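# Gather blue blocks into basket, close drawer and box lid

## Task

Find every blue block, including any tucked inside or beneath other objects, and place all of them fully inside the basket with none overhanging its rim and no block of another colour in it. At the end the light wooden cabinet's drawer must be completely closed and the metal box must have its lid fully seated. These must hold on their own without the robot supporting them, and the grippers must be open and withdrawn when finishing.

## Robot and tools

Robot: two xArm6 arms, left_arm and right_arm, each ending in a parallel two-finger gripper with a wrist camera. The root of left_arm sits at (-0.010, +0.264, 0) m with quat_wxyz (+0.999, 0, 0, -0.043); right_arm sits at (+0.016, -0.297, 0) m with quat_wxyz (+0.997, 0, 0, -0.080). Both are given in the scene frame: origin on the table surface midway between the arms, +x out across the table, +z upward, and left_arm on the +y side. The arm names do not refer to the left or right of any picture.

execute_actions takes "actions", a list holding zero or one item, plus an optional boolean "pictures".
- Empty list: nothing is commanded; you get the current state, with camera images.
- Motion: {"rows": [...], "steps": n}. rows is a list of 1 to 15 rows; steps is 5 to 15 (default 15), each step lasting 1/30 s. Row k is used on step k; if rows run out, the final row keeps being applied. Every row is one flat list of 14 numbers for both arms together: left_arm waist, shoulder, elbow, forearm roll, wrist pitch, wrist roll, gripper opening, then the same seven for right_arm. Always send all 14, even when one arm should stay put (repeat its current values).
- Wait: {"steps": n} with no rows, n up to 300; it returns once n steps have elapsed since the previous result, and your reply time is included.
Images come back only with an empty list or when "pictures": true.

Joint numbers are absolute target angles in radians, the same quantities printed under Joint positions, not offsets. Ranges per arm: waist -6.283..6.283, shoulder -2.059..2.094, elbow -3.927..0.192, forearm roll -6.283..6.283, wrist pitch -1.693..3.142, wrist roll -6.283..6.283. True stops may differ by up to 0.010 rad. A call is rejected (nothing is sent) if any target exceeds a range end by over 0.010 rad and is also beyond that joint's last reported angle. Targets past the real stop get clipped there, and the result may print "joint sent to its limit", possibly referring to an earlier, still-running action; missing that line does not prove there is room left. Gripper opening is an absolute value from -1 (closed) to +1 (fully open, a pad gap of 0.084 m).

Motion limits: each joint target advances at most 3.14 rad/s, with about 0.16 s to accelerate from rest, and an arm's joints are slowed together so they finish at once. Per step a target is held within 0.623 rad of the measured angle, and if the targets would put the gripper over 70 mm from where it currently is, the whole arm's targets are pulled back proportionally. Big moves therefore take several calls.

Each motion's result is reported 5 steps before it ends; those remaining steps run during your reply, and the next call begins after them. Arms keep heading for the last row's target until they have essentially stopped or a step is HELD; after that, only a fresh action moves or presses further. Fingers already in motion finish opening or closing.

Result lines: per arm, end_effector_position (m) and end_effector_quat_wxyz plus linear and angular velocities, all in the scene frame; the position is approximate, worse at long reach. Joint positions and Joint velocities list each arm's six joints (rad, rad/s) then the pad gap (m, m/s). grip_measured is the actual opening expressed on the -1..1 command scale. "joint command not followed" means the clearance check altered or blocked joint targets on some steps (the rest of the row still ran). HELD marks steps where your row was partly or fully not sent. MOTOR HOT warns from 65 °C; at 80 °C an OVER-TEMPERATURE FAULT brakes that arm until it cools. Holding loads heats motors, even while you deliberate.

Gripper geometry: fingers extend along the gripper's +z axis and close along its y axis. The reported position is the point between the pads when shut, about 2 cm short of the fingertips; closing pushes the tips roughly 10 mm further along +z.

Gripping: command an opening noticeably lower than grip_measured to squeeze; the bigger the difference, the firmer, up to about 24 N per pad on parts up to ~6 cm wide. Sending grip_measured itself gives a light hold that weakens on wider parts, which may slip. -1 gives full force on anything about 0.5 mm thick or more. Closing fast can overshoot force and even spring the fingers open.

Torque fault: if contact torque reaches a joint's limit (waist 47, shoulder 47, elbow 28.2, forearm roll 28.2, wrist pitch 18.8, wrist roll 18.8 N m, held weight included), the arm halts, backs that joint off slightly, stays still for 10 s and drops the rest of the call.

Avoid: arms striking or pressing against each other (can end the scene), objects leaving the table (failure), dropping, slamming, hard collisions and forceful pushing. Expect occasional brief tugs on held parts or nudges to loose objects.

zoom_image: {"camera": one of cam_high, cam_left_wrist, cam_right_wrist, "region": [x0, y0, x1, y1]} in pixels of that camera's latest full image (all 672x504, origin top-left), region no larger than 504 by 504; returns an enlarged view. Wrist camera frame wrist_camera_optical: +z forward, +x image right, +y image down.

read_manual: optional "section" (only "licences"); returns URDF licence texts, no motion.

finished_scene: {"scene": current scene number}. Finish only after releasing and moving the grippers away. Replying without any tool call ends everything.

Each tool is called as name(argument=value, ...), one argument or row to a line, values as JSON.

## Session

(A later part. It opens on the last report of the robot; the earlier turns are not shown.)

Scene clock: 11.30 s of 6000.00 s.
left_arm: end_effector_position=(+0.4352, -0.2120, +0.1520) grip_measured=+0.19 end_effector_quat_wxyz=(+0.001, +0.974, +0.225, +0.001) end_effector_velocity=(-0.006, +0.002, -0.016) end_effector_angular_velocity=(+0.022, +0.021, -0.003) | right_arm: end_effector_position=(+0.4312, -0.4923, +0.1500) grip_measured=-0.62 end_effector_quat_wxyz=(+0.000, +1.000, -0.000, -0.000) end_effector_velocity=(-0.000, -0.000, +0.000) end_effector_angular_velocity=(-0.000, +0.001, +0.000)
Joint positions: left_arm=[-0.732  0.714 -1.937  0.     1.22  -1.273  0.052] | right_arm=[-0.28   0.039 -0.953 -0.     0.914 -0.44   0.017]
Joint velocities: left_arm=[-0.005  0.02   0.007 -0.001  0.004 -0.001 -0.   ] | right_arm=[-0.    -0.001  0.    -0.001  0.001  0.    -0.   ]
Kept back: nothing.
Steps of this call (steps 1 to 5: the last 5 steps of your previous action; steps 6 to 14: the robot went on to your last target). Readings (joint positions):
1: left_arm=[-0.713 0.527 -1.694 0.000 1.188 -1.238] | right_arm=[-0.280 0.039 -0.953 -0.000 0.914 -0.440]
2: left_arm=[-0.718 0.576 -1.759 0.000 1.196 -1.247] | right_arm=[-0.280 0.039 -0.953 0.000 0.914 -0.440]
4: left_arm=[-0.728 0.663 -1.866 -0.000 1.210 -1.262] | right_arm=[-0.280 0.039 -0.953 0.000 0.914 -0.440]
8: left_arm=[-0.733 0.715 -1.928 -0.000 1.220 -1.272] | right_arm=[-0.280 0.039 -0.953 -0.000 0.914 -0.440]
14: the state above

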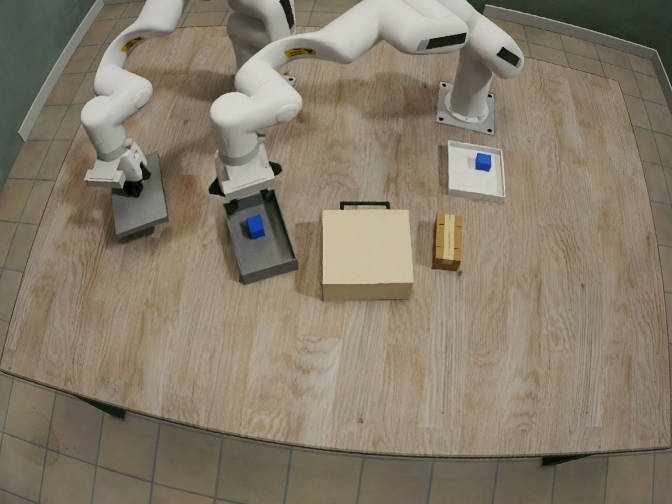

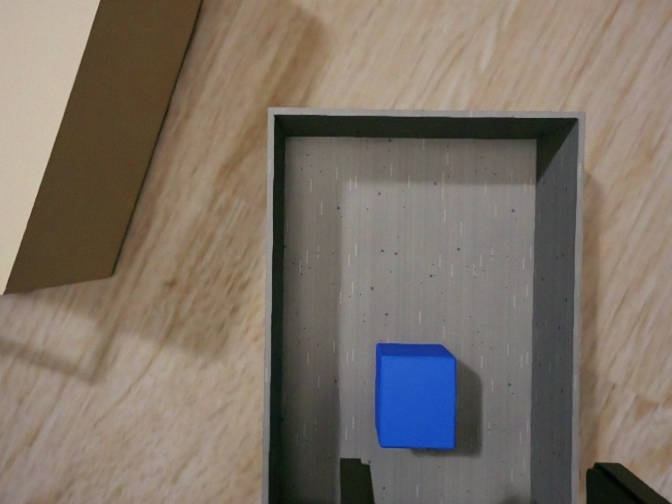

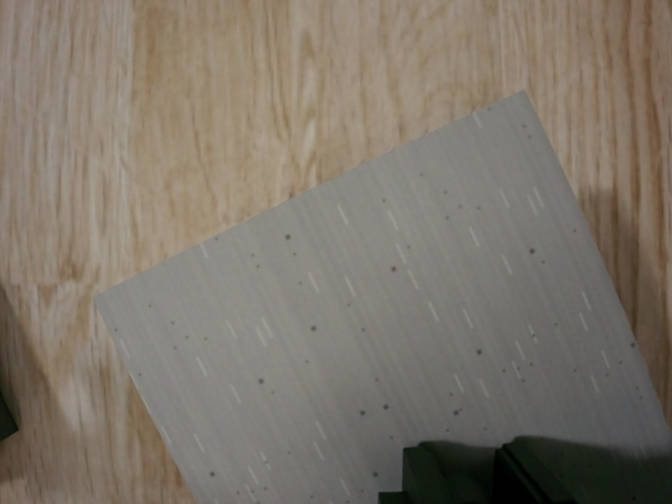

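execute_actions(
  actions=[
    {"rows":[[-0.73,0.733,-1.921,0,1.188,-1.27,0,-0.28,0.039,-0.953,0,0.914,-0.44,-1],[-0.727,0.749,-1.904,0,1.155,-1.267,0,-0.28,0.039,-0.953,0,0.914,-0.44,-1],[-0.725,0.765,-1.888,0,1.123,-1.265,0,-0.28,0.039,-0.953,0,0.914,-0.44,-1],[-0.7237,0.7817,-1.8716,0,1.09,-1.264,0,-0.28,0.039,-0.953,0,0.914,-0.44,-1],[-0.7237,0.797,-1.864,0,1.067,-1.264,0,-0.28,0.039,-0.953,0,0.914,-0.44,-1],[-0.7237,0.813,-1.856,0,1.043,-1.264,0,-0.28,0.039,-0.953,0,0.914,-0.44,-1],[-0.7237,0.829,-1.849,0,1.02,-1.264,0,-0.28,0.039,-0.953,0,0.914,-0.44,-1],[-0.7237,0.842,-1.844,0,1.002,-1.264,0,-0.28,0.039,-0.953,0,0.914,-0.44,-1],[-0.7237,0.852,-1.841,0,0.989,-1.264,0,-0.28,0.039,-0.953,0,0.914,-0.44,-1],[-0.7237,0.859,-1.839,0,0.98,-1.264,0,-0.28,0.039,-0.953,0,0.914,-0.44,-1]],"steps":15},
  ],
)

execute_actions(
  actions=[
    {"rows":[[-0.7237,0.859,-1.839,0,0.98,-1.264,0,-0.28,0.039,-0.953,0,0.914,-0.44,-1],[-0.7237,0.859,-1.839,0,0.98,-1.264,-0.15,-0.28,0.039,-0.953,0,0.914,-0.44,-1],[-0.7237,0.859,-1.839,0,0.98,-1.264,-0.25,-0.28,0.039,-0.953,0,0.914,-0.44,-1],[-0.7237,0.859,-1.839,0,0.98,-1.264,-0.35,-0.28,0.039,-0.953,0,0.914,-0.44,-1],[-0.7237,0.859,-1.839,0,0.98,-1.264,-0.5,-0.28,0.039,-0.953,0,0.914,-0.44,-1],[-0.7237,0.859,-1.839,0,0.98,-1.264,-0.75,-0.28,0.039,-0.953,0,0.914,-0.44,-1]],"steps":13},
  ],
  pictures=true,
)

Scene clock: 12.07 s of 6000.00 s.
left_arm: end_effector_position=(+0.4391, -0.2075, +0.0524) grip_measured=-0.01 end_effector_quat_wxyz=(-0.005, +0.974, +0.226, -0.003) end_effector_velocity=(-0.015, +0.011, -0.329) end_effector_angular_velocity=(+0.034, +0.034, -0.007) | right_arm: end_effector_position=(+0.4312, -0.4923, +0.1500) grip_measured=-0.62 end_effector_quat_wxyz=(+0.000, +1.000, -0.000, -0.000) end_effector_velocity=(-0.000, -0.000, -0.000) end_effector_angular_velocity=(-0.001, +0.000, +0.000)
Joint positions: left_arm=[-0.723  0.831 -1.847  0.     1.027 -1.264  0.044] | right_arm=[-0.28   0.039 -0.953 -0.     0.914 -0.44   0.017]
Joint velocities: left_arm=[-0.005  0.448  0.2   -0.001 -0.601  0.003 -0.   ] | right_arm=[-0.     0.    -0.    -0.001  0.    -0.    -0.   ]
Steps of this call (steps 1 to 13: the robot went on to your last target; steps 14 to 23: the first 10 steps of this action). Readings (joint positions):
14: left_arm=[-0.733 0.717 -1.937 0.000 1.220 -1.273] | right_arm=[-0.280 0.039 -0.953 -0.000 0.914 -0.440]
15: left_arm=[-0.733 0.718 -1.936 -0.000 1.215 -1.273] | right_arm=[-0.280 0.039 -0.953 0.000 0.914 -0.440]
17: left_arm=[-0.730 0.731 -1.922 -0.000 1.178 -1.269] | right_arm=[-0.280 0.039 -0.953 -0.000 0.914 -0.440]
21: left_arm=[-0.724 0.797 -1.866 0.000 1.073 -1.265] | right_arm=[-0.280 0.039 -0.953 -0.000 0.914 -0.440]
23: the state above

Scene clock: 12.50 s of 6000.00 s.
left_arm: end_effector_position=(+0.4419, -0.2108, +0.0374) grip_measured=-0.31 end_effector_quat_wxyz=(+0.003, +0.974, +0.225, +0.001) end_effector_velocity=(-0.001, +0.001, -0.002) end_effector_angular_velocity=(+0.003, +0.002, -0.001) | right_arm: end_effector_position=(+0.4312, -0.4923, +0.1500) grip_measured=-0.62 end_effector_quat_wxyz=(+0.000, +1.000, -0.000, -0.000) end_effector_velocity=(+0.000, +0.000, +0.000) end_effector_angular_velocity=(+0.000, -0.001, -0.000)
Joint positions: left_arm=[-0.724  0.856 -1.842 -0.     0.98  -1.264  0.031] | right_arm=[-0.28   0.039 -0.953 -0.     0.914 -0.44   0.017]
Joint velocities: left_arm=[-0.001  0.001  0.002  0.    -0.    -0.     0.   ] | right_arm=[-0.    -0.001 -0.001  0.001  0.001  0.    -0.   ]
Steps of this call (steps 1 to 5: the last 5 steps of your previous action; steps 6 to 13: the first 8 steps of this action). Readings (joint positions):
6: left_arm=[-0.724 0.859 -1.840 -0.000 0.982 -1.264] | right_arm=[-0.280 0.039 -0.953 0.000 0.914 -0.440]
7: left_arm=[-0.724 0.857 -1.841 -0.000 0.981 -1.264] | right_arm=[-0.280 0.039 -0.953 0.000 0.914 -0.440]
9: left_arm=[-0.724 0.856 -1.842 -0.000 0.980 -1.264] | right_arm=[-0.280 0.039 -0.953 -0.000 0.914 -0.440]
13: the state above

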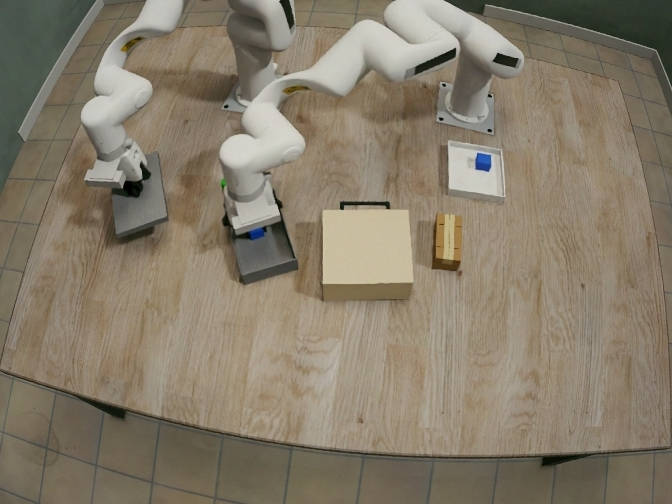

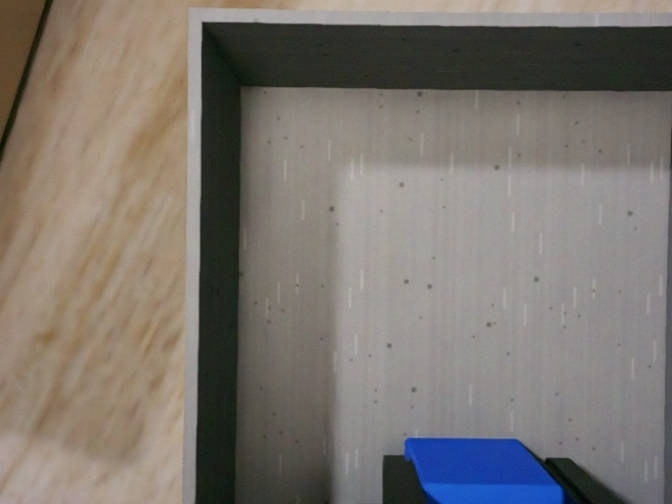

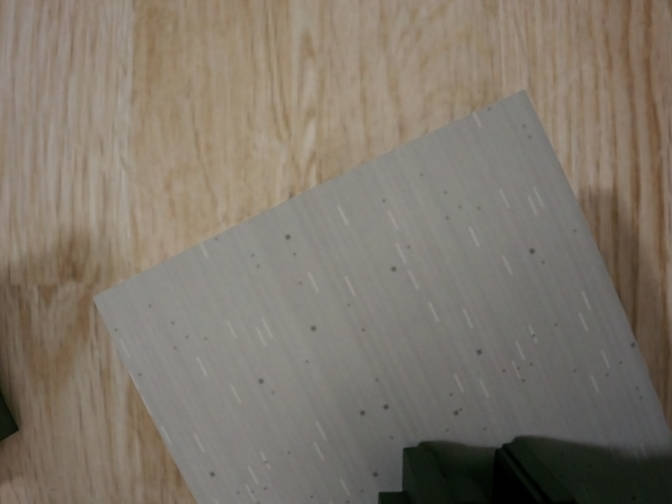

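execute_actions(
  actions=[
    {"rows":[[-0.7237,0.842,-1.844,0,1.002,-1.264,-0.75,-0.28,0.039,-0.953,0,0.914,-0.44,-1],[-0.7237,0.829,-1.849,0,1.02,-1.264,-0.75,-0.28,0.039,-0.953,0,0.914,-0.44,-1],[-0.7237,0.813,-1.856,0,1.043,-1.264,-0.75,-0.28,0.039,-0.953,0,0.914,-0.44,-1],[-0.7237,0.797,-1.864,0,1.067,-1.264,-0.75,-0.28,0.039,-0.953,0,0.914,-0.44,-1],[-0.7237,0.7817,-1.8716,0,1.09,-1.264,-0.75,-0.28,0.039,-0.953,0,0.914,-0.44,-1],[-0.725,0.765,-1.888,0,1.123,-1.265,-0.75,-0.28,0.039,-0.953,0,0.914,-0.44,-1],[-0.727,0.74,-1.895,0,1.155,-1.265,-0.75,-0.28,0.039,-0.953,0,0.914,-0.44,-1],[-0.73,0.70,-1.88,0,1.18,-1.265,-0.75,-0.28,0.039,-0.953,0,0.914,-0.44,-1],[-0.733,0.65,-1.84,0,1.19,-1.265,-0.75,-0.28,0.039,-0.953,0,0.914,-0.44,-1],[-0.733,0.58,-1.77,0,1.19,-1.265,-0.75,-0.28,0.039,-0.953,0,0.914,-0.44,-1],[-0.733,0.5,-1.68,0,1.18,-1.265,-0.75,-0.28,0.039,-0.953,0,0.914,-0.44,-1],[-0.733,0.246,-1.38,0,1.134,-1.2,-0.75,-0.28,0.039,-0.953,0,0.914,-0.44,-1]],"steps":15},
  ],
)

execute_actions(
  actions=[
    {"rows":[[-0.733,0.246,-1.38,0,1.134,-1.2,-0.75,-0.27,0.039,-0.953,0,0.914,-0.43,-1],[-0.733,0.246,-1.38,0,1.134,-1.2,-0.75,-0.26,0.039,-0.953,0,0.914,-0.42,-1],[-0.65,-0.2245,-0.8208,0,1.0453,-0.9,-0.75,-0.245,0.039,-0.953,0,0.914,-0.405,-1],[-0.65,-0.2245,-0.8208,0,1.0453,-0.9,-0.75,-0.23,0.039,-0.953,0,0.914,-0.39,-1],[-0.65,-0.2245,-0.8208,0,1.0453,-0.9,-0.75,-0.21,0.039,-0.953,0,0.914,-0.37,-1],[-0.65,-0.2245,-0.8208,0,1.0453,-0.9,-0.75,-0.19,0.039,-0.953,0,0.914,-0.35,-1],[-0.65,-0.2245,-0.8208,0,1.0453,-0.9,-0.75,-0.165,0.039,-0.953,0,0.914,-0.325,-1],[-0.65,-0.2245,-0.8208,0,1.0453,-0.9,-0.75,-0.14,0.039,-0.953,0,0.914,-0.3,-1],[-0.65,-0.2245,-0.8208,0,1.0453,-0.9,-0.75,-0.115,0.039,-0.953,0,0.914,-0.275,-1],[-0.65,-0.2245,-0.8208,0,1.0453,-0.9,-0.75,-0.09,0.039,-0.953,0,0.914,-0.25,-1],[-0.65,-0.2245,-0.8208,0,1.0453,-0.9,-0.75,-0.065,0.039,-0.953,0,0.914,-0.225,-1],[-0.65,-0.2245,-0.8208,0,1.0453,-0.9,-0.75,-0.04,0.039,-0.953,0,0.914,-0.2,-1],[-0.65,-0.2245,-0.8208,0,1.0453,-0.9,-0.75,-0.015,0.039,-0.953,0,0.914,-0.175,-1],[-0.65,-0.2245,-0.8208,0,1.0453,-0.9,-0.75,0.01,0.039,-0.953,0,0.914,-0.15,-1],[-0.65,-0.2245,-0.8208,0,1.0453,-0.9,-0.75,0.035,0.039,-0.953,0,0.914,-0.125,-1]],"steps":15},
  ],
)

execute_actions(
  actions=[
    {"rows":[[-0.2,-0.4,-0.53,0,0.93,-0.38,-0.75,0.06,0.039,-0.953,0,0.914,-0.1,-1],[-0.2,-0.4,-0.53,0,0.93,-0.38,-0.75,0.085,0.039,-0.953,0,0.914,-0.075,-1],[-0.2,-0.4,-0.53,0,0.93,-0.38,-0.75,0.11,0.039,-0.953,0,0.914,-0.05,-1],[-0.2,-0.4,-0.53,0,0.93,-0.38,-0.75,0.135,0.039,-0.953,0,0.914,-0.025,-1],[-0.2,-0.4,-0.53,0,0.93,-0.38,-0.75,0.16,0.039,-0.953,0,0.914,0,-1],[-0.2,-0.4,-0.53,0,0.93,-0.38,-0.75,0.185,0.039,-0.953,0,0.914,0.025,-1],[-0.2,-0.4,-0.53,0,0.93,-0.38,-0.75,0.21,0.039,-0.953,0,0.914,0.05,-1],[-0.2,-0.4,-0.53,0,0.93,-0.38,-0.75,0.235,0.039,-0.953,0,0.914,0.075,-1],[-0.2,-0.4,-0.53,0,0.93,-0.38,-0.75,0.26,0.039,-0.953,0,0.914,0.1,-1],[0.2284,-0.5648,-0.2304,0,0.7952,0.1424,-0.75,0.285,0.039,-0.953,0,0.914,0.125,-1],[0.2284,-0.5648,-0.2304,0,0.7952,0.1424,-0.75,0.31,0.039,-0.953,0,0.914,0.15,-1],[0.2284,-0.5648,-0.2304,0,0.7952,0.1424,-0.75,0.33,0.039,-0.953,0,0.914,0.17,-1],[0.2284,-0.5648,-0.2304,0,0.7952,0.1424,-0.75,0.35,0.039,-0.953,0,0.914,0.19,-1],[0.2284,-0.5648,-0.2304,0,0.7952,0.1424,-0.75,0.362,0.039,-0.953,0,0.914,0.202,-1],[0.2284,-0.5648,-0.2304,0,0.7952,0.1424,-0.75,0.3706,0.039,-0.953,0,0.914,0.2106,-1]],"steps":15},
  ],
)

execute_actions(
  actions=[
    {"rows":[[0.2284,-0.5648,-0.2304,0,0.7952,0.1424,-0.75,0.3706,0.045,-0.949,0,0.904,0.2106,-1],[0.2284,-0.5648,-0.2304,0,0.7952,0.1424,-0.75,0.3706,0.053,-0.944,0,0.891,0.2106,-1],[0.2284,-0.5648,-0.2304,0,0.7952,0.1424,-0.75,0.3706,0.063,-0.938,0,0.875,0.2106,-1],[0.2284,-0.5648,-0.2304,0,0.7952,0.1424,-0.75,0.3706,0.073,-0.931,0,0.858,0.2106,-1],[0.2284,-0.5648,-0.2304,0,0.7952,0.1424,-0.75,0.3706,0.083,-0.924,0,0.841,0.2106,-1],[0.2284,-0.5648,-0.2304,0,0.7952,0.1424,-0.75,0.3706,0.093,-0.918,0,0.825,0.2106,-1],[0.2284,-0.5648,-0.2304,0,0.7952,0.1424,-0.75,0.3706,0.103,-0.912,0,0.809,0.2106,-1],[0.2284,-0.5648,-0.2304,0,0.7952,0.1424,-0.75,0.3706,0.113,-0.906,0,0.793,0.2106,-1]],"steps":15},
  ],
)

execute_actions(
  actions=[
    {"steps":7},
  ],
  pictures=true,
)

zoom_image(
  camera="cam_high",
  region=[180,170,340,300],
)

Scene clock: 14.53 s of 6000.00 s.
left_arm: end_effector_position=(+0.4360, -0.2073, +0.1158) grip_measured=-0.31 end_effector_quat_wxyz=(-0.003, +0.975, +0.224, -0.002) end_effector_velocity=(-0.049, -0.007, +0.529) end_effector_angular_velocity=(-0.208, -0.196, -0.057) | right_arm: end_effector_position=(+0.4312, -0.4923, +0.1500) grip_measured=-0.62 end_effector_quat_wxyz=(+0.000, +1.000, -0.000, -0.000) end_effector_velocity=(+0.000, +0.000, +0.001) end_effector_angular_velocity=(+0.000, -0.000, -0.000)
Joint positions: left_arm=[-0.727  0.74  -1.877  0.     1.144 -1.265  0.031] | right_arm=[-0.28   0.039 -0.953 -0.     0.914 -0.44   0.017]
Joint velocities: left_arm=[-0.061 -0.935  0.087 -0.001  0.562 -0.004  0.   ] | right_arm=[ 0.    -0.001 -0.     0.001  0.001  0.    -0.   ]
Steps of this call (steps 1 to 5: the last 5 steps of your previous action; steps 6 to 15: the robot went on to your last target; steps 16 to 51: nothing new was sent; steps 52 to 61: the first 10 steps of this action). Readings (joint positions):
52: left_arm=[-0.724 0.858 -1.839 0.000 0.980 -1.264] | right_arm=[-0.280 0.039 -0.953 -0.000 0.914 -0.440]
53: left_arm=[-0.724 0.856 -1.839 0.000 0.985 -1.264] | right_arm=[-0.280 0.039 -0.953 -0.000 0.914 -0.440]
55: left_arm=[-0.724 0.846 -1.836 0.000 1.013 -1.264] | right_arm=[-0.280 0.039 -0.953 -0.000 0.914 -0.440]
59: left_arm=[-0.724 0.790 -1.866 0.000 1.098 -1.264] | right_arm=[-0.280 0.039 -0.953 0.000 0.914 -0.440]
61: the state above

Scene clock: 15.03 s of 6000.00 s.
left_arm: end_effector_position=(+0.3308, -0.0685, +0.2123) grip_measured=-0.31 end_effector_quat_wxyz=(+0.003, +0.991, +0.135, +0.002) end_effector_velocity=(-0.245, +0.375, -0.047) end_effector_angular_velocity=(+0.076, +0.072, -0.602) | right_arm: end_effector_position=(+0.4511, -0.4428, +0.1500) grip_measured=-0.62 end_effector_quat_wxyz=(+0.000, +1.000, -0.000, +0.000) end_effector_velocity=(+0.101, +0.301, +0.000) end_effector_angular_velocity=(+0.001, -0.000, +0.013)
Joint positions: left_arm=[-0.687  0.017 -1.114  0.     1.089 -1.043  0.031] | right_arm=[-0.163  0.039 -0.953 -0.     0.914 -0.323  0.017]
Joint velocities: left_arm=[ 0.206 -1.345  1.69  -0.002 -0.24   0.808  0.   ] | right_arm=[ 0.691  0.001 -0.001  0.001  0.     0.677 -0.   ]
Steps of this call (steps 1 to 5: the last 5 steps of your previous action; steps 6 to 15: the first 10 steps of this action). Readings (joint positions):
6: left_arm=[-0.732 0.459 -1.619 -0.000 1.160 -1.241] | right_arm=[-0.280 0.039 -0.953 -0.000 0.914 -0.440]
7: left_arm=[-0.732 0.407 -1.558 0.000 1.154 -1.231] | right_arm=[-0.278 0.039 -0.953 -0.000 0.914 -0.437]
9: left_arm=[-0.731 0.307 -1.449 -0.000 1.141 -1.209] | right_arm=[-0.265 0.039 -0.953 -0.000 0.914 -0.423]
13: left_arm=[-0.701 0.107 -1.228 0.000 1.105 -1.098] | right_arm=[-0.206 0.039 -0.953 -0.000 0.914 -0.366]
15: the state above

Scene clock: 15.53 s of 6000.00 s.
left_arm: end_effector_position=(+0.3144, +0.1037, +0.1737) grip_measured=-0.31 end_effector_quat_wxyz=(-0.000, +0.998, +0.062, -0.000) end_effector_velocity=(+0.028, +0.452, -0.116) end_effector_angular_velocity=(-0.003, -0.006, -0.160) | right_arm: end_effector_position=(+0.4744, -0.2750, +0.1500) grip_measured=-0.62 end_effector_quat_wxyz=(+0.000, +1.000, +0.000, +0.000) end_effector_velocity=(-0.016, +0.343, -0.000) end_effector_angular_velocity=(-0.001, +0.000, +0.002)
Joint positions: left_arm=[-0.372 -0.326 -0.648  0.     0.975 -0.582  0.031] | right_arm=[ 0.208  0.039 -0.953  0.     0.914  0.047  0.017]
Joint velocities: left_arm=[ 1.155 -0.482  0.778  0.001 -0.302  1.315  0.   ] | right_arm=[ 0.748  0.     0.    -0.001 -0.     0.746  0.   ]
Steps of this call (steps 1 to 5: the last 5 steps of your previous action; steps 6 to 15: the first 10 steps of this action). Readings (joint positions):
6: left_arm=[-0.652 -0.207 -0.842 0.000 1.050 -0.912] | right_arm=[-0.017 0.039 -0.953 0.000 0.914 -0.177]
7: left_arm=[-0.648 -0.216 -0.829 -0.000 1.047 -0.901] | right_arm=[0.008 0.039 -0.953 0.000 0.914 -0.152]
9: left_arm=[-0.604 -0.234 -0.800 -0.000 1.033 -0.844] | right_arm=[0.058 0.039 -0.953 0.000 0.914 -0.103]
13: left_arm=[-0.448 -0.295 -0.698 0.000 0.994 -0.669] | right_arm=[0.158 0.039 -0.953 0.000 0.914 -0.003]
15: the state above

Scene clock: 16.03 s of 6000.00 s.
left_arm: end_effector_position=(+0.2581, +0.2960, +0.1024) grip_measured=-0.31 end_effector_quat_wxyz=(+0.000, +1.000, +0.005, -0.002) end_effector_velocity=(-0.116, +0.128, -0.080) end_effector_angular_velocity=(-0.008, +0.048, -0.104) | right_arm: end_effector_position=(+0.4645, -0.2016, +0.1116) grip_measured=-0.62 end_effector_quat_wxyz=(+0.000, +1.000, -0.001, -0.002) end_effector_velocity=(-0.025, -0.003, -0.140) end_effector_angular_velocity=(-0.015, +0.076, +0.001)
Joint positions: left_arm=[ 0.205 -0.555 -0.246  0.     0.804  0.109  0.031] | right_arm=[ 0.369  0.104 -0.911 -0.     0.811  0.21   0.017]
Joint velocities: left_arm=[ 0.52  -0.2    0.386 -0.    -0.138  0.624  0.   ] | right_arm=[ 0.005  0.229  0.152  0.001 -0.304  0.003 -0.   ]
Steps of this call (steps 1 to 5: the last 5 steps of your previous action; steps 6 to 15: the first 10 steps of this action). Readings (joint positions):
6: left_arm=[-0.138 -0.419 -0.485 0.000 0.905 -0.318] | right_arm=[0.345 0.039 -0.953 0.000 0.914 0.183]
7: left_arm=[-0.098 -0.435 -0.458 0.000 0.893 -0.268] | right_arm=[0.358 0.040 -0.952 0.000 0.911 0.195]
9: left_arm=[-0.018 -0.467 -0.402 0.000 0.869 -0.166] | right_arm=[0.368 0.048 -0.948 0.000 0.896 0.206]
13: left_arm=[0.147 -0.532 -0.287 0.000 0.820 0.039] | right_arm=[0.369 0.085 -0.923 -0.000 0.839 0.210]
15: the state above

Scene clock: 16.27 s of 6000.00 s.
left_arm: end_effector_position=(+0.2554, +0.3015, +0.1006) grip_measured=-0.31 end_effector_quat_wxyz=(-0.000, +1.000, -0.000, +0.001) end_effector_velocity=(-0.004, +0.001, -0.003) end_effector_angular_velocity=(-0.001, +0.006, -0.003) | right_arm: end_effector_position=(+0.4661, -0.2007, +0.1080) grip_measured=-0.62 end_effector_quat_wxyz=(-0.000, +1.000, -0.000, +0.001) end_effector_velocity=(+0.002, +0.002, +0.003) end_effector_angular_velocity=(+0.002, -0.010, +0.002)
Joint positions: left_arm=[ 0.226 -0.564 -0.232 -0.     0.795  0.141  0.031] | right_arm=[ 0.37   0.112 -0.908 -0.     0.793  0.211  0.017]
Joint velocities: left_arm=[ 0.007 -0.002  0.01  -0.    -0.002  0.01   0.   ] | right_arm=[ 0.003 -0.004 -0.002 -0.    -0.005  0.     0.   ]
Kept back: nothing.
Steps of this call (steps 1 to 5: the last 5 steps of your previous action; steps 6 to 7: the robot went on to your last target). Readings (joint positions):
1: left_arm=[0.217 -0.560 -0.237 0.000 0.801 0.124] | right_arm=[0.369 0.110 -0.906 -0.000 0.803 0.210]
2: left_arm=[0.222 -0.562 -0.233 0.000 0.798 0.132] | right_arm=[0.369 0.113 -0.904 -0.000 0.799 0.210]
4: left_arm=[0.225 -0.564 -0.233 -0.000 0.796 0.139] | right_arm=[0.370 0.113 -0.905 -0.000 0.795 0.210]
7: the state above

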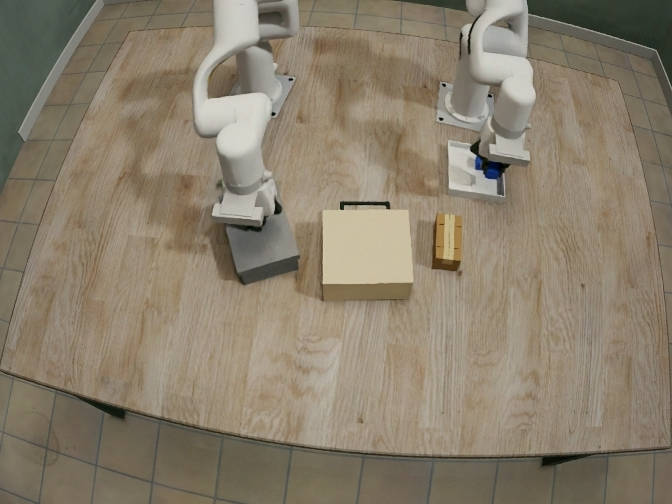

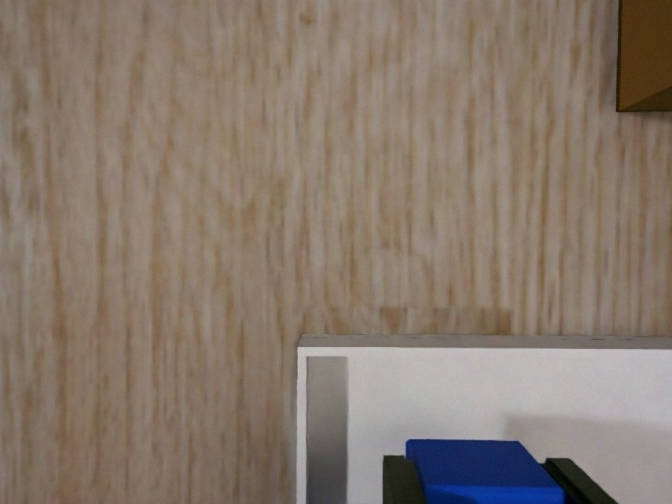

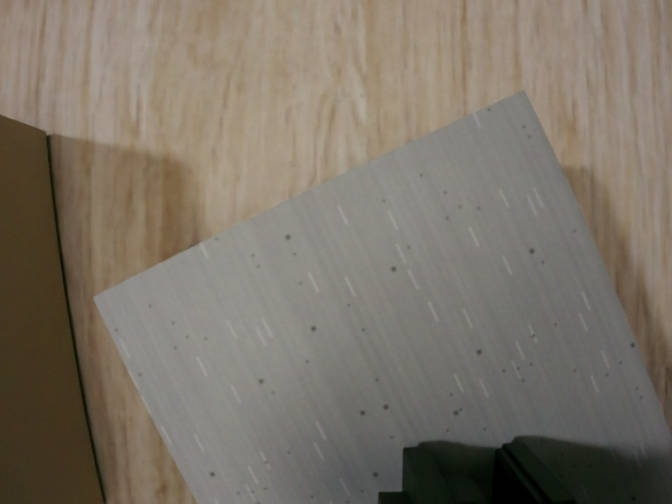

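Region (180, 170, 340, 300) of cam_high's 672x504 image, scaled by 3.150, with more detail than that image has; it fills the top 410 rows of this view, and the rest is white.

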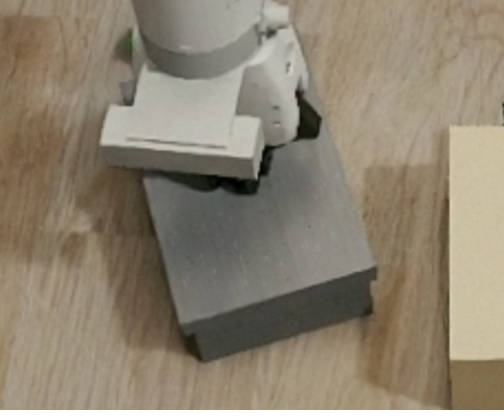

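Lower both slowly.

execute_actions(
  actions=[
    {"rows":[[0.2284,-0.54,-0.221,0,0.761,0.1424,-0.75,0.3706,0.118,-0.903,0,0.785,0.2106,-1],[0.2284,-0.515,-0.212,0,0.727,0.1424,-0.75,0.3706,0.123,-0.9,0,0.777,0.2106,-1],[0.2284,-0.488,-0.203,0,0.691,0.1424,-0.75,0.3706,0.128,-0.898,0,0.77,0.2106,-1],[0.2284,-0.461,-0.195,0,0.656,0.1424,-0.75,0.3706,0.133,-0.8955,0,0.7625,0.2106,-1],[0.2284,-0.435,-0.19,0,0.625,0.1424,-0.75,0.3706,0.138,-0.893,0,0.755,0.2106,-1],[0.2284,-0.41,-0.186,0,0.596,0.1424,-0.75,0.3706,0.143,-0.891,0,0.748,0.2106,-1],[0.2284,-0.385,-0.182,0,0.567,0.1424,-0.75,0.3706,0.147,-0.8895,0,0.7425,0.2106,-1],[0.2284,-0.365,-0.179,0,0.544,0.1424,-0.75,0.3706,0.151,-0.888,0,0.737,0.2106,-1],[0.2284,-0.35,-0.177,0,0.527,0.1424,-0.75,0.3706,0.155,-0.886,0,0.731,0.2106,-1],[0.2284,-0.338,-0.175,0,0.513,0.1424,-0.75,0.3706,0.158,-0.885,0,0.727,0.2106,-1],[0.2284,-0.3276,-0.174,0,0.5015,0.1424,-0.75,0.3706,0.161,-0.884,0,0.723,0.2106,-1],[0.2284,-0.3276,-0.174,0,0.5015,0.1424,-0.75,0.3706,0.163,-0.883,0,0.72,0.2106,-1]],"steps":15},
  ],
)

execute_actions(
  actions=[
    {"rows":[[0.2284,-0.3276,-0.174,0,0.5015,0.1424,-0.75,0.3706,0.163,-0.883,0,0.72,0.2106,-1],[0.2284,-0.3276,-0.174,0,0.5015,0.1424,-0.75,0.3706,0.163,-0.883,0,0.72,0.2106,-1],[0.2284,-0.3276,-0.174,0,0.5015,0.1424,-0.35,0.3706,0.163,-0.883,0,0.72,0.2106,-1],[0.2284,-0.3276,-0.174,0,0.5015,0.1424,-0.08,0.3706,0.163,-0.883,0,0.72,0.2106,-1]],"steps":10},
  ],
  pictures=true,
)

zoom_image(
  camera="cam_high",
  region=[180,170,340,300],
)

Scene clock: 17.10 s of 6000.00 s.
left_arm: end_effector_position=(+0.2539, +0.3018, +0.0531) grip_measured=-0.31 end_effector_quat_wxyz=(+0.000, +1.000, +0.000, -0.002) end_effector_velocity=(-0.005, -0.001, -0.158) end_effector_angular_velocity=(-0.002, +0.014, -0.002) | right_arm: end_effector_position=(+0.4644, -0.2009, +0.0880) grip_measured=-0.62 end_effector_quat_wxyz=(+0.000, +1.000, -0.000, -0.001) end_effector_velocity=(+0.001, +0.000, -0.060) end_effector_angular_velocity=(+0.001, -0.006, +0.000)
Joint positions: left_arm=[ 0.228 -0.391 -0.183  0.     0.577  0.142  0.031] | right_arm=[ 0.371  0.149 -0.888  0.     0.741  0.211  0.017]
Joint velocities: left_arm=[-0.001  0.672  0.111  0.    -0.768  0.001 -0.   ] | right_arm=[-0.     0.122  0.048 -0.001 -0.176  0.    -0.   ]
Steps of this call (steps 1 to 15: the robot went on to your last target; steps 16 to 25: the first 10 steps of this action). Readings (joint positions):
16: left_arm=[0.228 -0.565 -0.230 -0.000 0.795 0.142] | right_arm=[0.371 0.113 -0.906 -0.000 0.793 0.211]
17: left_arm=[0.228 -0.562 -0.230 -0.000 0.790 0.142] | right_arm=[0.371 0.114 -0.906 -0.000 0.791 0.211]
19: left_arm=[0.228 -0.536 -0.221 -0.000 0.752 0.142] | right_arm=[0.371 0.120 -0.903 -0.000 0.780 0.211]
23: left_arm=[0.228 -0.440 -0.192 0.000 0.634 0.142] | right_arm=[0.371 0.140 -0.892 0.000 0.753 0.211]
25: the state above

Scene clock: 17.43 s of 6000.00 s.
left_arm: end_effector_position=(+0.2556, +0.3021, +0.0399) grip_measured=-0.17 end_effector_quat_wxyz=(-0.000, +1.000, +0.000, +0.001) end_effector_velocity=(-0.041, -0.005, -0.031) end_effector_angular_velocity=(-0.015, +0.102, +0.004) | right_arm: end_effector_position=(+0.4650, -0.2008, +0.0815) grip_measured=-0.62 end_effector_quat_wxyz=(-0.000, +1.000, -0.000, +0.000) end_effector_velocity=(-0.001, -0.000, -0.001) end_effector_angular_velocity=(-0.000, +0.002, -0.000)
Joint positions: left_arm=[ 0.228 -0.329 -0.175 -0.     0.502  0.142  0.037] | right_arm=[ 0.371  0.163 -0.883 -0.     0.72   0.211  0.017]
Joint velocities: left_arm=[ 0.003  0.043  0.063 -0.001 -0.003 -0.     0.163] | right_arm=[-0.     0.002  0.002  0.    -0.002 -0.    -0.   ]
Steps of this call (steps 1 to 5: the last 5 steps of your previous action; steps 6 to 10: the first 5 steps of this action). Readings (joint positions):
6: left_arm=[0.228 -0.331 -0.177 -0.000 0.505 0.142] | right_arm=[0.371 0.163 -0.883 0.000 0.721 0.211]
7: left_arm=[0.228 -0.331 -0.177 -0.000 0.503 0.142] | right_arm=[0.371 0.163 -0.883 -0.000 0.721 0.211]
9: left_arm=[0.228 -0.330 -0.177 -0.000 0.502 0.142] | right_arm=[0.371 0.163 -0.883 -0.000 0.720 0.211]
10: the state above

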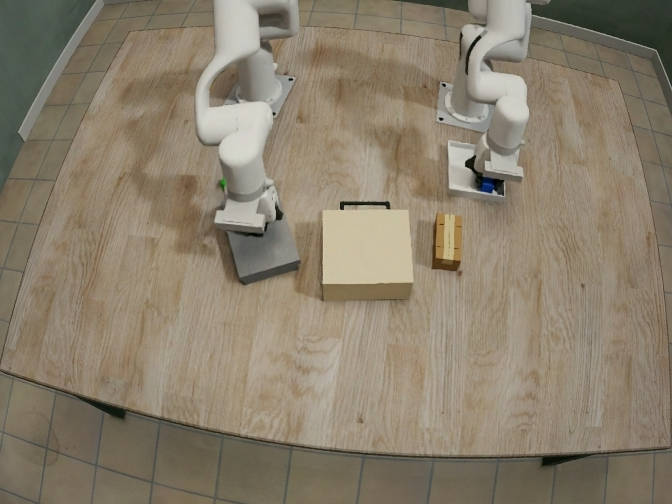

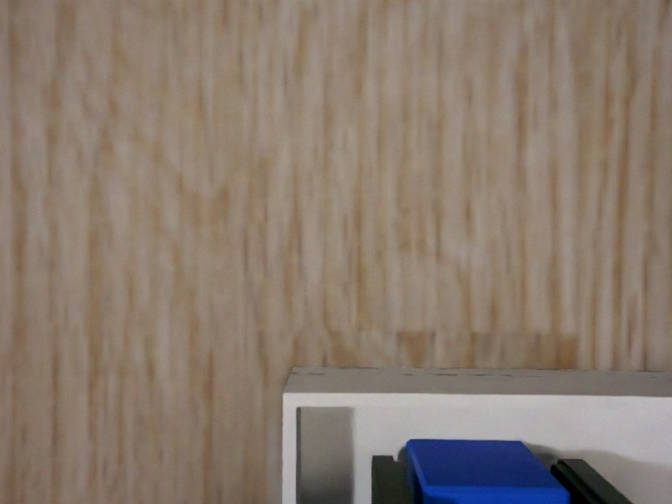

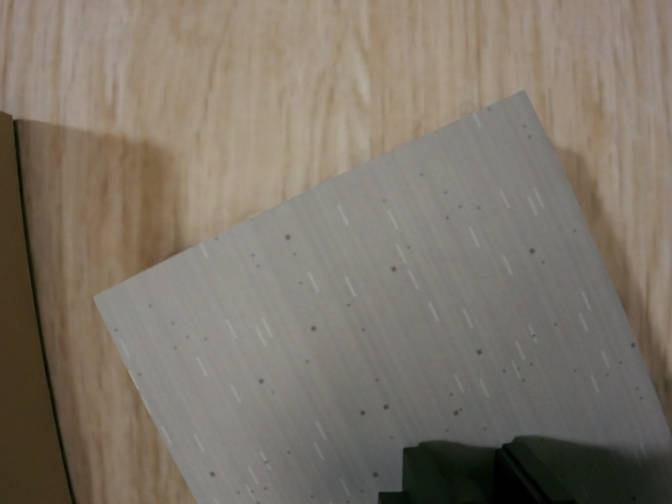

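Region (180, 170, 340, 300) of cam_high's 672x504 image, scaled by 3.150, with more detail than that image has; it fills the top 410 rows of this view, and the rest is white.

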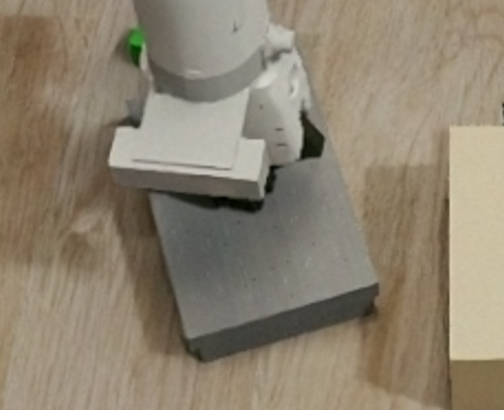

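execute_actions(
  actions=[
    {"rows":[[0.2284,-0.37,-0.18,0,0.55,0.1424,-0.08,0.3706,0.163,-0.883,0,0.72,0.2106,-0.6],[0.2284,-0.41,-0.186,0,0.596,0.1424,-0.08,0.3706,0.163,-0.883,0,0.72,0.2106,-0.3],[0.2284,-0.461,-0.195,0,0.656,0.1424,-0.08,0.3706,0.163,-0.883,0,0.72,0.2106,-0.3],[0.2284,-0.515,-0.212,0,0.727,0.1424,-0.08,0.3706,0.163,-0.883,0,0.72,0.2106,-0.3],[0.2284,-0.5648,-0.23,0,0.795,0.1424,-0.08,0.3706,0.133,-0.896,0,0.763,0.2106,-0.3],[0.2284,-0.5648,-0.27,0,0.835,0.1424,-0.08,0.3706,0.103,-0.912,0,0.809,0.2106,-0.3],[0.2,-0.54,-0.33,0,0.87,0.11,-0.08,0.3706,0.073,-0.931,0,0.858,0.2106,-0.3],[0.17,-0.49,-0.41,0,0.9,0.08,0.2,0.3706,0.039,-0.953,0,0.914,0.3,-0.3],[0.1,-0.36,-0.57,0,0.93,0.0,0.5,0.38,0.0,-0.99,0,0.99,0.4,-0.3],[0.1,-0.36,-0.57,0,0.93,0.0,0.8,0.40,-0.02,-1.02,0,1.04,0.5,-0.3],[0.1,-0.36,-0.57,0,0.93,0.0,1,0.42,-0.02,-1.02,0,1.04,0.6,-0.3],[-0.0562,-0.0369,-0.9268,0,0.9637,-0.1422,1,0.45,-0.02,-1.02,0,1.04,0.7,-0.3],[-0.0562,-0.0369,-0.9268,0,0.9637,-0.1422,1,0.5,-0.01,-1.03,0,1.04,0.9,-0.3],[-0.0562,-0.0369,-0.9268,0,0.9637,-0.1422,1,0.55,-0.0,-1.04,0,1.04,1.1,-0.3],[-0.0562,-0.0369,-0.9268,0,0.9637,-0.1422,1,0.8419,0.0535,-1.093,0,1.0395,2.128,-0.3]],"steps":15},
  ],
)

execute_actions(
  actions=[
    {"steps":30},
  ],
  pictures=true,
)

Scene clock: 18.40 s of 6000.00 s.
left_arm: end_effector_position=(+0.2744, +0.3009, +0.1177) grip_measured=+0.23 end_effector_quat_wxyz=(-0.001, +1.000, +0.002, +0.008) end_effector_velocity=(+0.381, -0.072, +0.442) end_effector_angular_velocity=(+0.049, -0.436, +0.070) | right_arm: end_effector_position=(+0.4645, -0.2008, +0.1221) grip_measured=-0.32 end_effector_quat_wxyz=(+0.001, +1.000, -0.008, -0.003) end_effector_velocity=(+0.069, +0.018, +0.470) end_effector_angular_velocity=(+0.041, -0.214, -0.579)
Joint positions: left_arm=[ 0.215 -0.537 -0.303  0.     0.824  0.125  0.054] | right_arm=[ 0.371  0.087 -0.924  0.     0.842  0.226  0.03 ]
Joint velocities: left_arm=[-0.418  0.148 -1.428 -0.     0.842 -0.488  0.163] | right_arm=[ 0.008 -0.739 -0.556 -0.001  1.077  0.588  0.   ]
Steps of this call (steps 1 to 5: the last 5 steps of your previous action; steps 6 to 15: the robot went on to your last target; steps 16 to 19: nothing new was sent; steps 20 to 29: the first 10 steps of this action). Readings (joint positions):
20: left_arm=[0.228 -0.328 -0.174 0.000 0.502 0.142] | right_arm=[0.371 0.163 -0.883 0.000 0.720 0.211]
21: left_arm=[0.228 -0.331 -0.174 0.000 0.507 0.142] | right_arm=[0.371 0.163 -0.883 0.000 0.720 0.211]
23: left_arm=[0.228 -0.369 -0.178 0.000 0.554 0.142] | right_arm=[0.371 0.163 -0.883 0.000 0.720 0.211]
27: left_arm=[0.228 -0.514 -0.227 0.000 0.742 0.142] | right_arm=[0.371 0.134 -0.894 0.000 0.771 0.211]
29: the state above

Scene clock: 19.40 s of 6000.00 s.
left_arm: end_effector_position=(+0.4295, +0.2011, +0.1701) grip_measured=+1.00 end_effector_quat_wxyz=(+0.000, +1.000, +0.000, +0.000) end_effector_velocity=(+0.000, -0.001, -0.000) end_effector_angular_velocity=(-0.001, +0.000, -0.001) | right_arm: end_effector_position=(+0.3882, +0.0047, +0.1900) grip_measured=-0.32 end_effector_quat_wxyz=(+0.000, +0.751, -0.661, +0.000) end_effector_velocity=(-0.001, +0.002, +0.000) end_effector_angular_velocity=(+0.000, -0.000, -0.044)
Joint positions: left_arm=[-0.056 -0.037 -0.927  0.     0.964 -0.142  0.084] | right_arm=[ 0.841  0.053 -1.093 -0.     1.04   2.124  0.03 ]
Joint velocities: left_arm=[-0.001  0.002 -0.002 -0.001 -0.     0.    -0.   ] | right_arm=[ 0.004  0.001 -0.001  0.     0.     0.049 -0.   ]
Kept back: nothing.
Steps of this call (steps 1 to 5: the last 5 steps of your previous action; steps 6 to 30: the robot went on to your last target). Readings (joint positions):
1: left_arm=[0.197 -0.523 -0.353 0.000 0.846 0.105] | right_arm=[0.371 0.063 -0.943 -0.000 0.878 0.255]
2: left_arm=[0.176 -0.491 -0.404 0.000 0.860 0.082] | right_arm=[0.373 0.043 -0.961 -0.000 0.911 0.302]
4: left_arm=[0.131 -0.406 -0.502 -0.000 0.885 0.038] | right_arm=[0.387 0.012 -0.991 -0.000 0.968 0.452]
8: left_arm=[0.045 -0.234 -0.697 -0.000 0.920 -0.044] | right_arm=[0.495 0.008 -1.025 -0.000 1.005 0.773]
30: the state above

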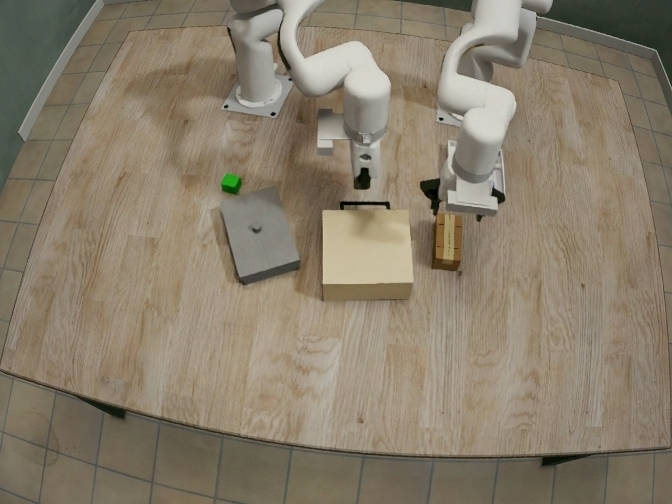

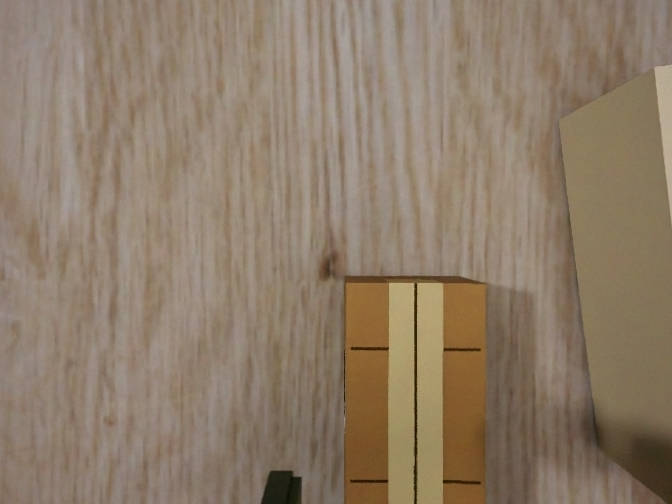

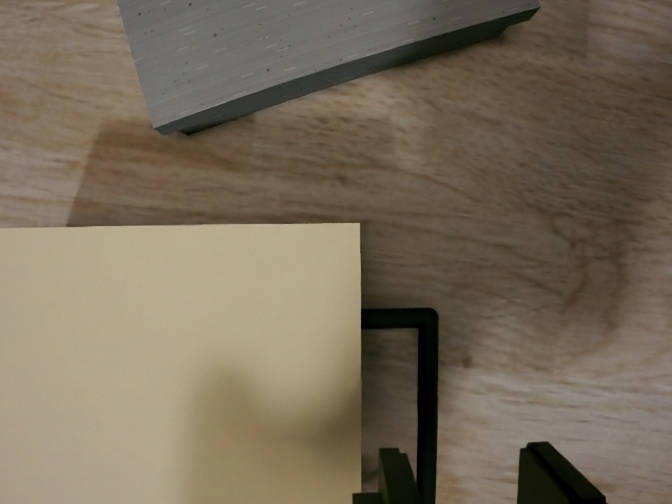

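execute_actions(
  actions=[
    {"rows":[[-0.0562,-0.015,-0.908,0,0.923,-0.1422,0.7,0.844,0.063,-1.075,0,1.012,2.13,-0.5],[-0.0562,0.01,-0.89,0,0.88,-0.1422,0.7,0.846,0.075,-1.055,0,0.98,2.132,-0.5],[-0.0562,0.035,-0.872,0,0.837,-0.1422,0.7,0.848,0.088,-1.035,0,0.947,2.134,-0.5],[-0.0562,0.058,-0.856,0,0.798,-0.1422,0.7,0.8496,0.1,-1.015,0,0.915,2.136,-0.5],[-0.0562,0.0807,-0.8412,0,0.7605,-0.1422,0.7,0.8496,0.113,-0.995,0,0.882,2.136,-0.5],[-0.0562,0.11,-0.832,0,0.722,-0.1422,0.7,0.8496,0.124,-0.98,0,0.856,2.136,-0.5],[-0.0562,0.14,-0.823,0,0.683,-0.1422,0.7,0.8496,0.1309,-0.9719,0,0.841,2.136,-0.5],[-0.0562,0.165,-0.817,0,0.652,-0.1422,0.7,0.8496,0.1309,-0.9719,0,0.841,2.136,-0.5],[-0.0562,0.19,-0.811,0,0.621,-0.1422,0.7,0.8496,0.1309,-0.9719,0,0.841,2.136,-0.5],[-0.0562,0.2054,-0.8085,0,0.6031,-0.1422,0.7,0.8496,0.1309,-0.9719,0,0.841,2.136,-0.5]],"steps":14},
  ],
)

execute_actions(
  actions=[
    {"rows":[[-0.0562,0.2054,-0.8085,0,0.6031,-0.1422,0.55,0.8496,0.1309,-0.9719,0,0.841,2.136,-0.5],[-0.0562,0.2054,-0.8085,0,0.6031,-0.1422,0.42,0.8496,0.1309,-0.9719,0,0.841,2.136,-0.5],[-0.0562,0.2054,-0.8085,0,0.6031,-0.1422,0.33,0.8496,0.1309,-0.9719,0,0.841,2.136,-0.5],[-0.0562,0.2054,-0.8085,0,0.6031,-0.1422,0.24,0.8496,0.1309,-0.9719,0,0.841,2.136,-0.5],[-0.0562,0.2054,-0.8085,0,0.6031,-0.1422,0.1,0.8496,0.1309,-0.9719,0,0.841,2.136,-0.5],[-0.0562,0.2054,-0.8085,0,0.6031,-0.1422,-0.1,0.8496,0.1309,-0.9719,0,0.841,2.136,-0.5]],"steps":13},
  ],
  pictures=true,
)

Scene clock: 20.60 s of 6000.00 s.
left_arm: end_effector_position=(+0.4292, +0.2011, +0.0898) grip_measured=+0.70 end_effector_quat_wxyz=(-0.000, +1.000, +0.000, -0.003) end_effector_velocity=(-0.013, +0.002, -0.397) end_effector_angular_velocity=(+0.006, +0.036, -0.001) | right_arm: end_effector_position=(+0.3801, +0.0036, +0.1268) grip_measured=-0.52 end_effector_quat_wxyz=(+0.004, +0.750, -0.662, -0.001) end_effector_velocity=(-0.055, -0.043, -0.242) end_effector_angular_velocity=(-0.093, +0.115, -0.005)
Joint positions: left_arm=[-0.056  0.104 -0.836  0.     0.738 -0.142  0.073] | right_arm=[ 0.849  0.122 -0.984  0.     0.871  2.136  0.021]
Joint velocities: left_arm=[ 0.     0.82   0.319  0.002 -1.102  0.    -0.   ] | right_arm=[ 0.003  0.278  0.388  0.001 -0.518  0.008 -0.   ]
Steps of this call (steps 1 to 15: the robot went on to your last target; steps 16 to 27: nothing new was sent; steps 28 to 36: the first 9 steps of this action). Readings (joint positions):
28: left_arm=[-0.056 -0.037 -0.927 -0.000 0.964 -0.142] | right_arm=[0.842 0.054 -1.093 -0.000 1.039 2.128]
29: left_arm=[-0.056 -0.035 -0.925 -0.000 0.958 -0.142] | right_arm=[0.842 0.054 -1.091 -0.000 1.034 2.128]
31: left_arm=[-0.056 -0.015 -0.911 -0.000 0.915 -0.142] | right_arm=[0.844 0.064 -1.073 -0.000 1.000 2.131]
35: left_arm=[-0.056 0.077 -0.848 0.000 0.775 -0.142] | right_arm=[0.849 0.111 -1.000 0.000 0.892 2.135]
36: the state above

Scene clock: 21.03 s of 6000.00 s.
left_arm: end_effector_position=(+0.4310, +0.2008, +0.0466) grip_measured=+0.29 end_effector_quat_wxyz=(+0.000, +1.000, +0.000, +0.002) end_effector_velocity=(-0.001, -0.000, -0.001) end_effector_angular_velocity=(-0.001, +0.003, -0.000) | right_arm: end_effector_position=(+0.3810, +0.0044, +0.1203) grip_measured=-0.52 end_effector_quat_wxyz=(-0.000, +0.750, -0.662, +0.000) end_effector_velocity=(-0.001, -0.001, -0.002) end_effector_angular_velocity=(-0.003, +0.002, +0.001)
Joint positions: left_arm=[-0.056  0.203 -0.81  -0.     0.603 -0.142  0.057] | right_arm=[ 0.85   0.131 -0.972 -0.     0.841  2.136  0.021]
Joint velocities: left_arm=[-0.001  0.001  0.002 -0.002 -0.001  0.001  0.   ] | right_arm=[ 0.     0.002  0.003 -0.001 -0.001  0.     0.   ]
Steps of this call (steps 1 to 5: the last 5 steps of your previous action; steps 6 to 13: the first 8 steps of this action). Readings (joint positions):
6: left_arm=[-0.056 0.205 -0.806 0.000 0.610 -0.142] | right_arm=[0.850 0.130 -0.974 -0.000 0.842 2.136]
7: left_arm=[-0.056 0.205 -0.808 0.000 0.607 -0.142] | right_arm=[0.850 0.130 -0.975 -0.000 0.841 2.136]
9: left_arm=[-0.056 0.203 -0.811 -0.000 0.604 -0.142] | right_arm=[0.850 0.130 -0.974 -0.000 0.841 2.136]
13: the state above

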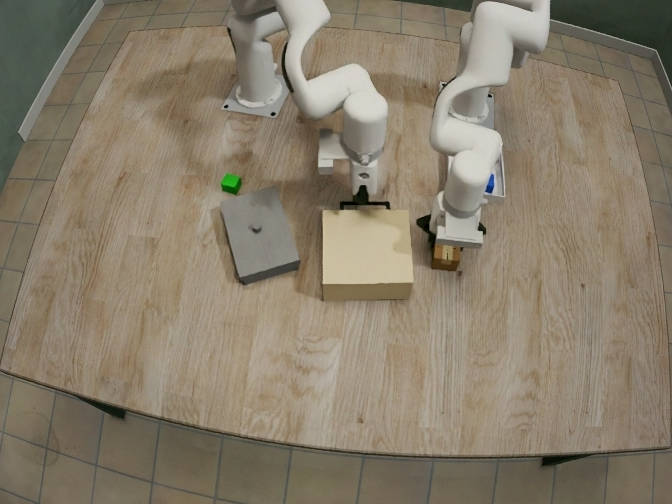

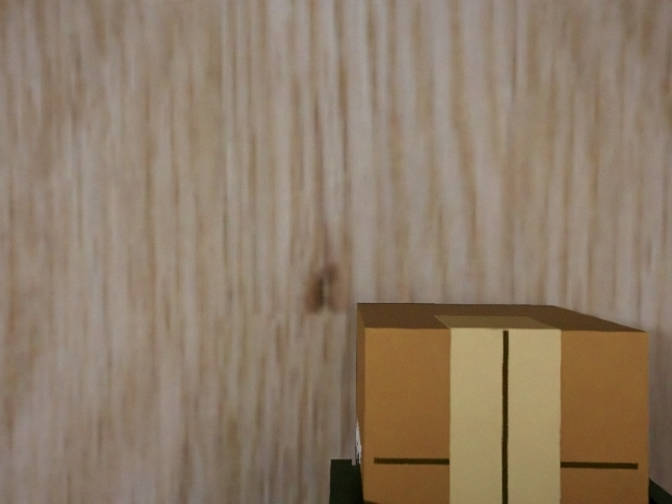

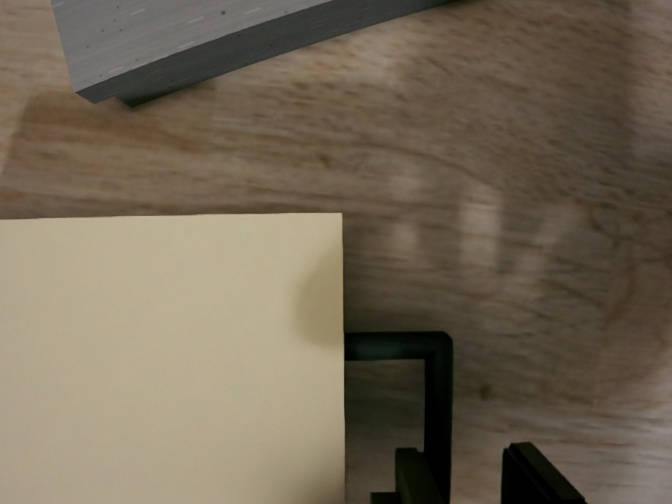

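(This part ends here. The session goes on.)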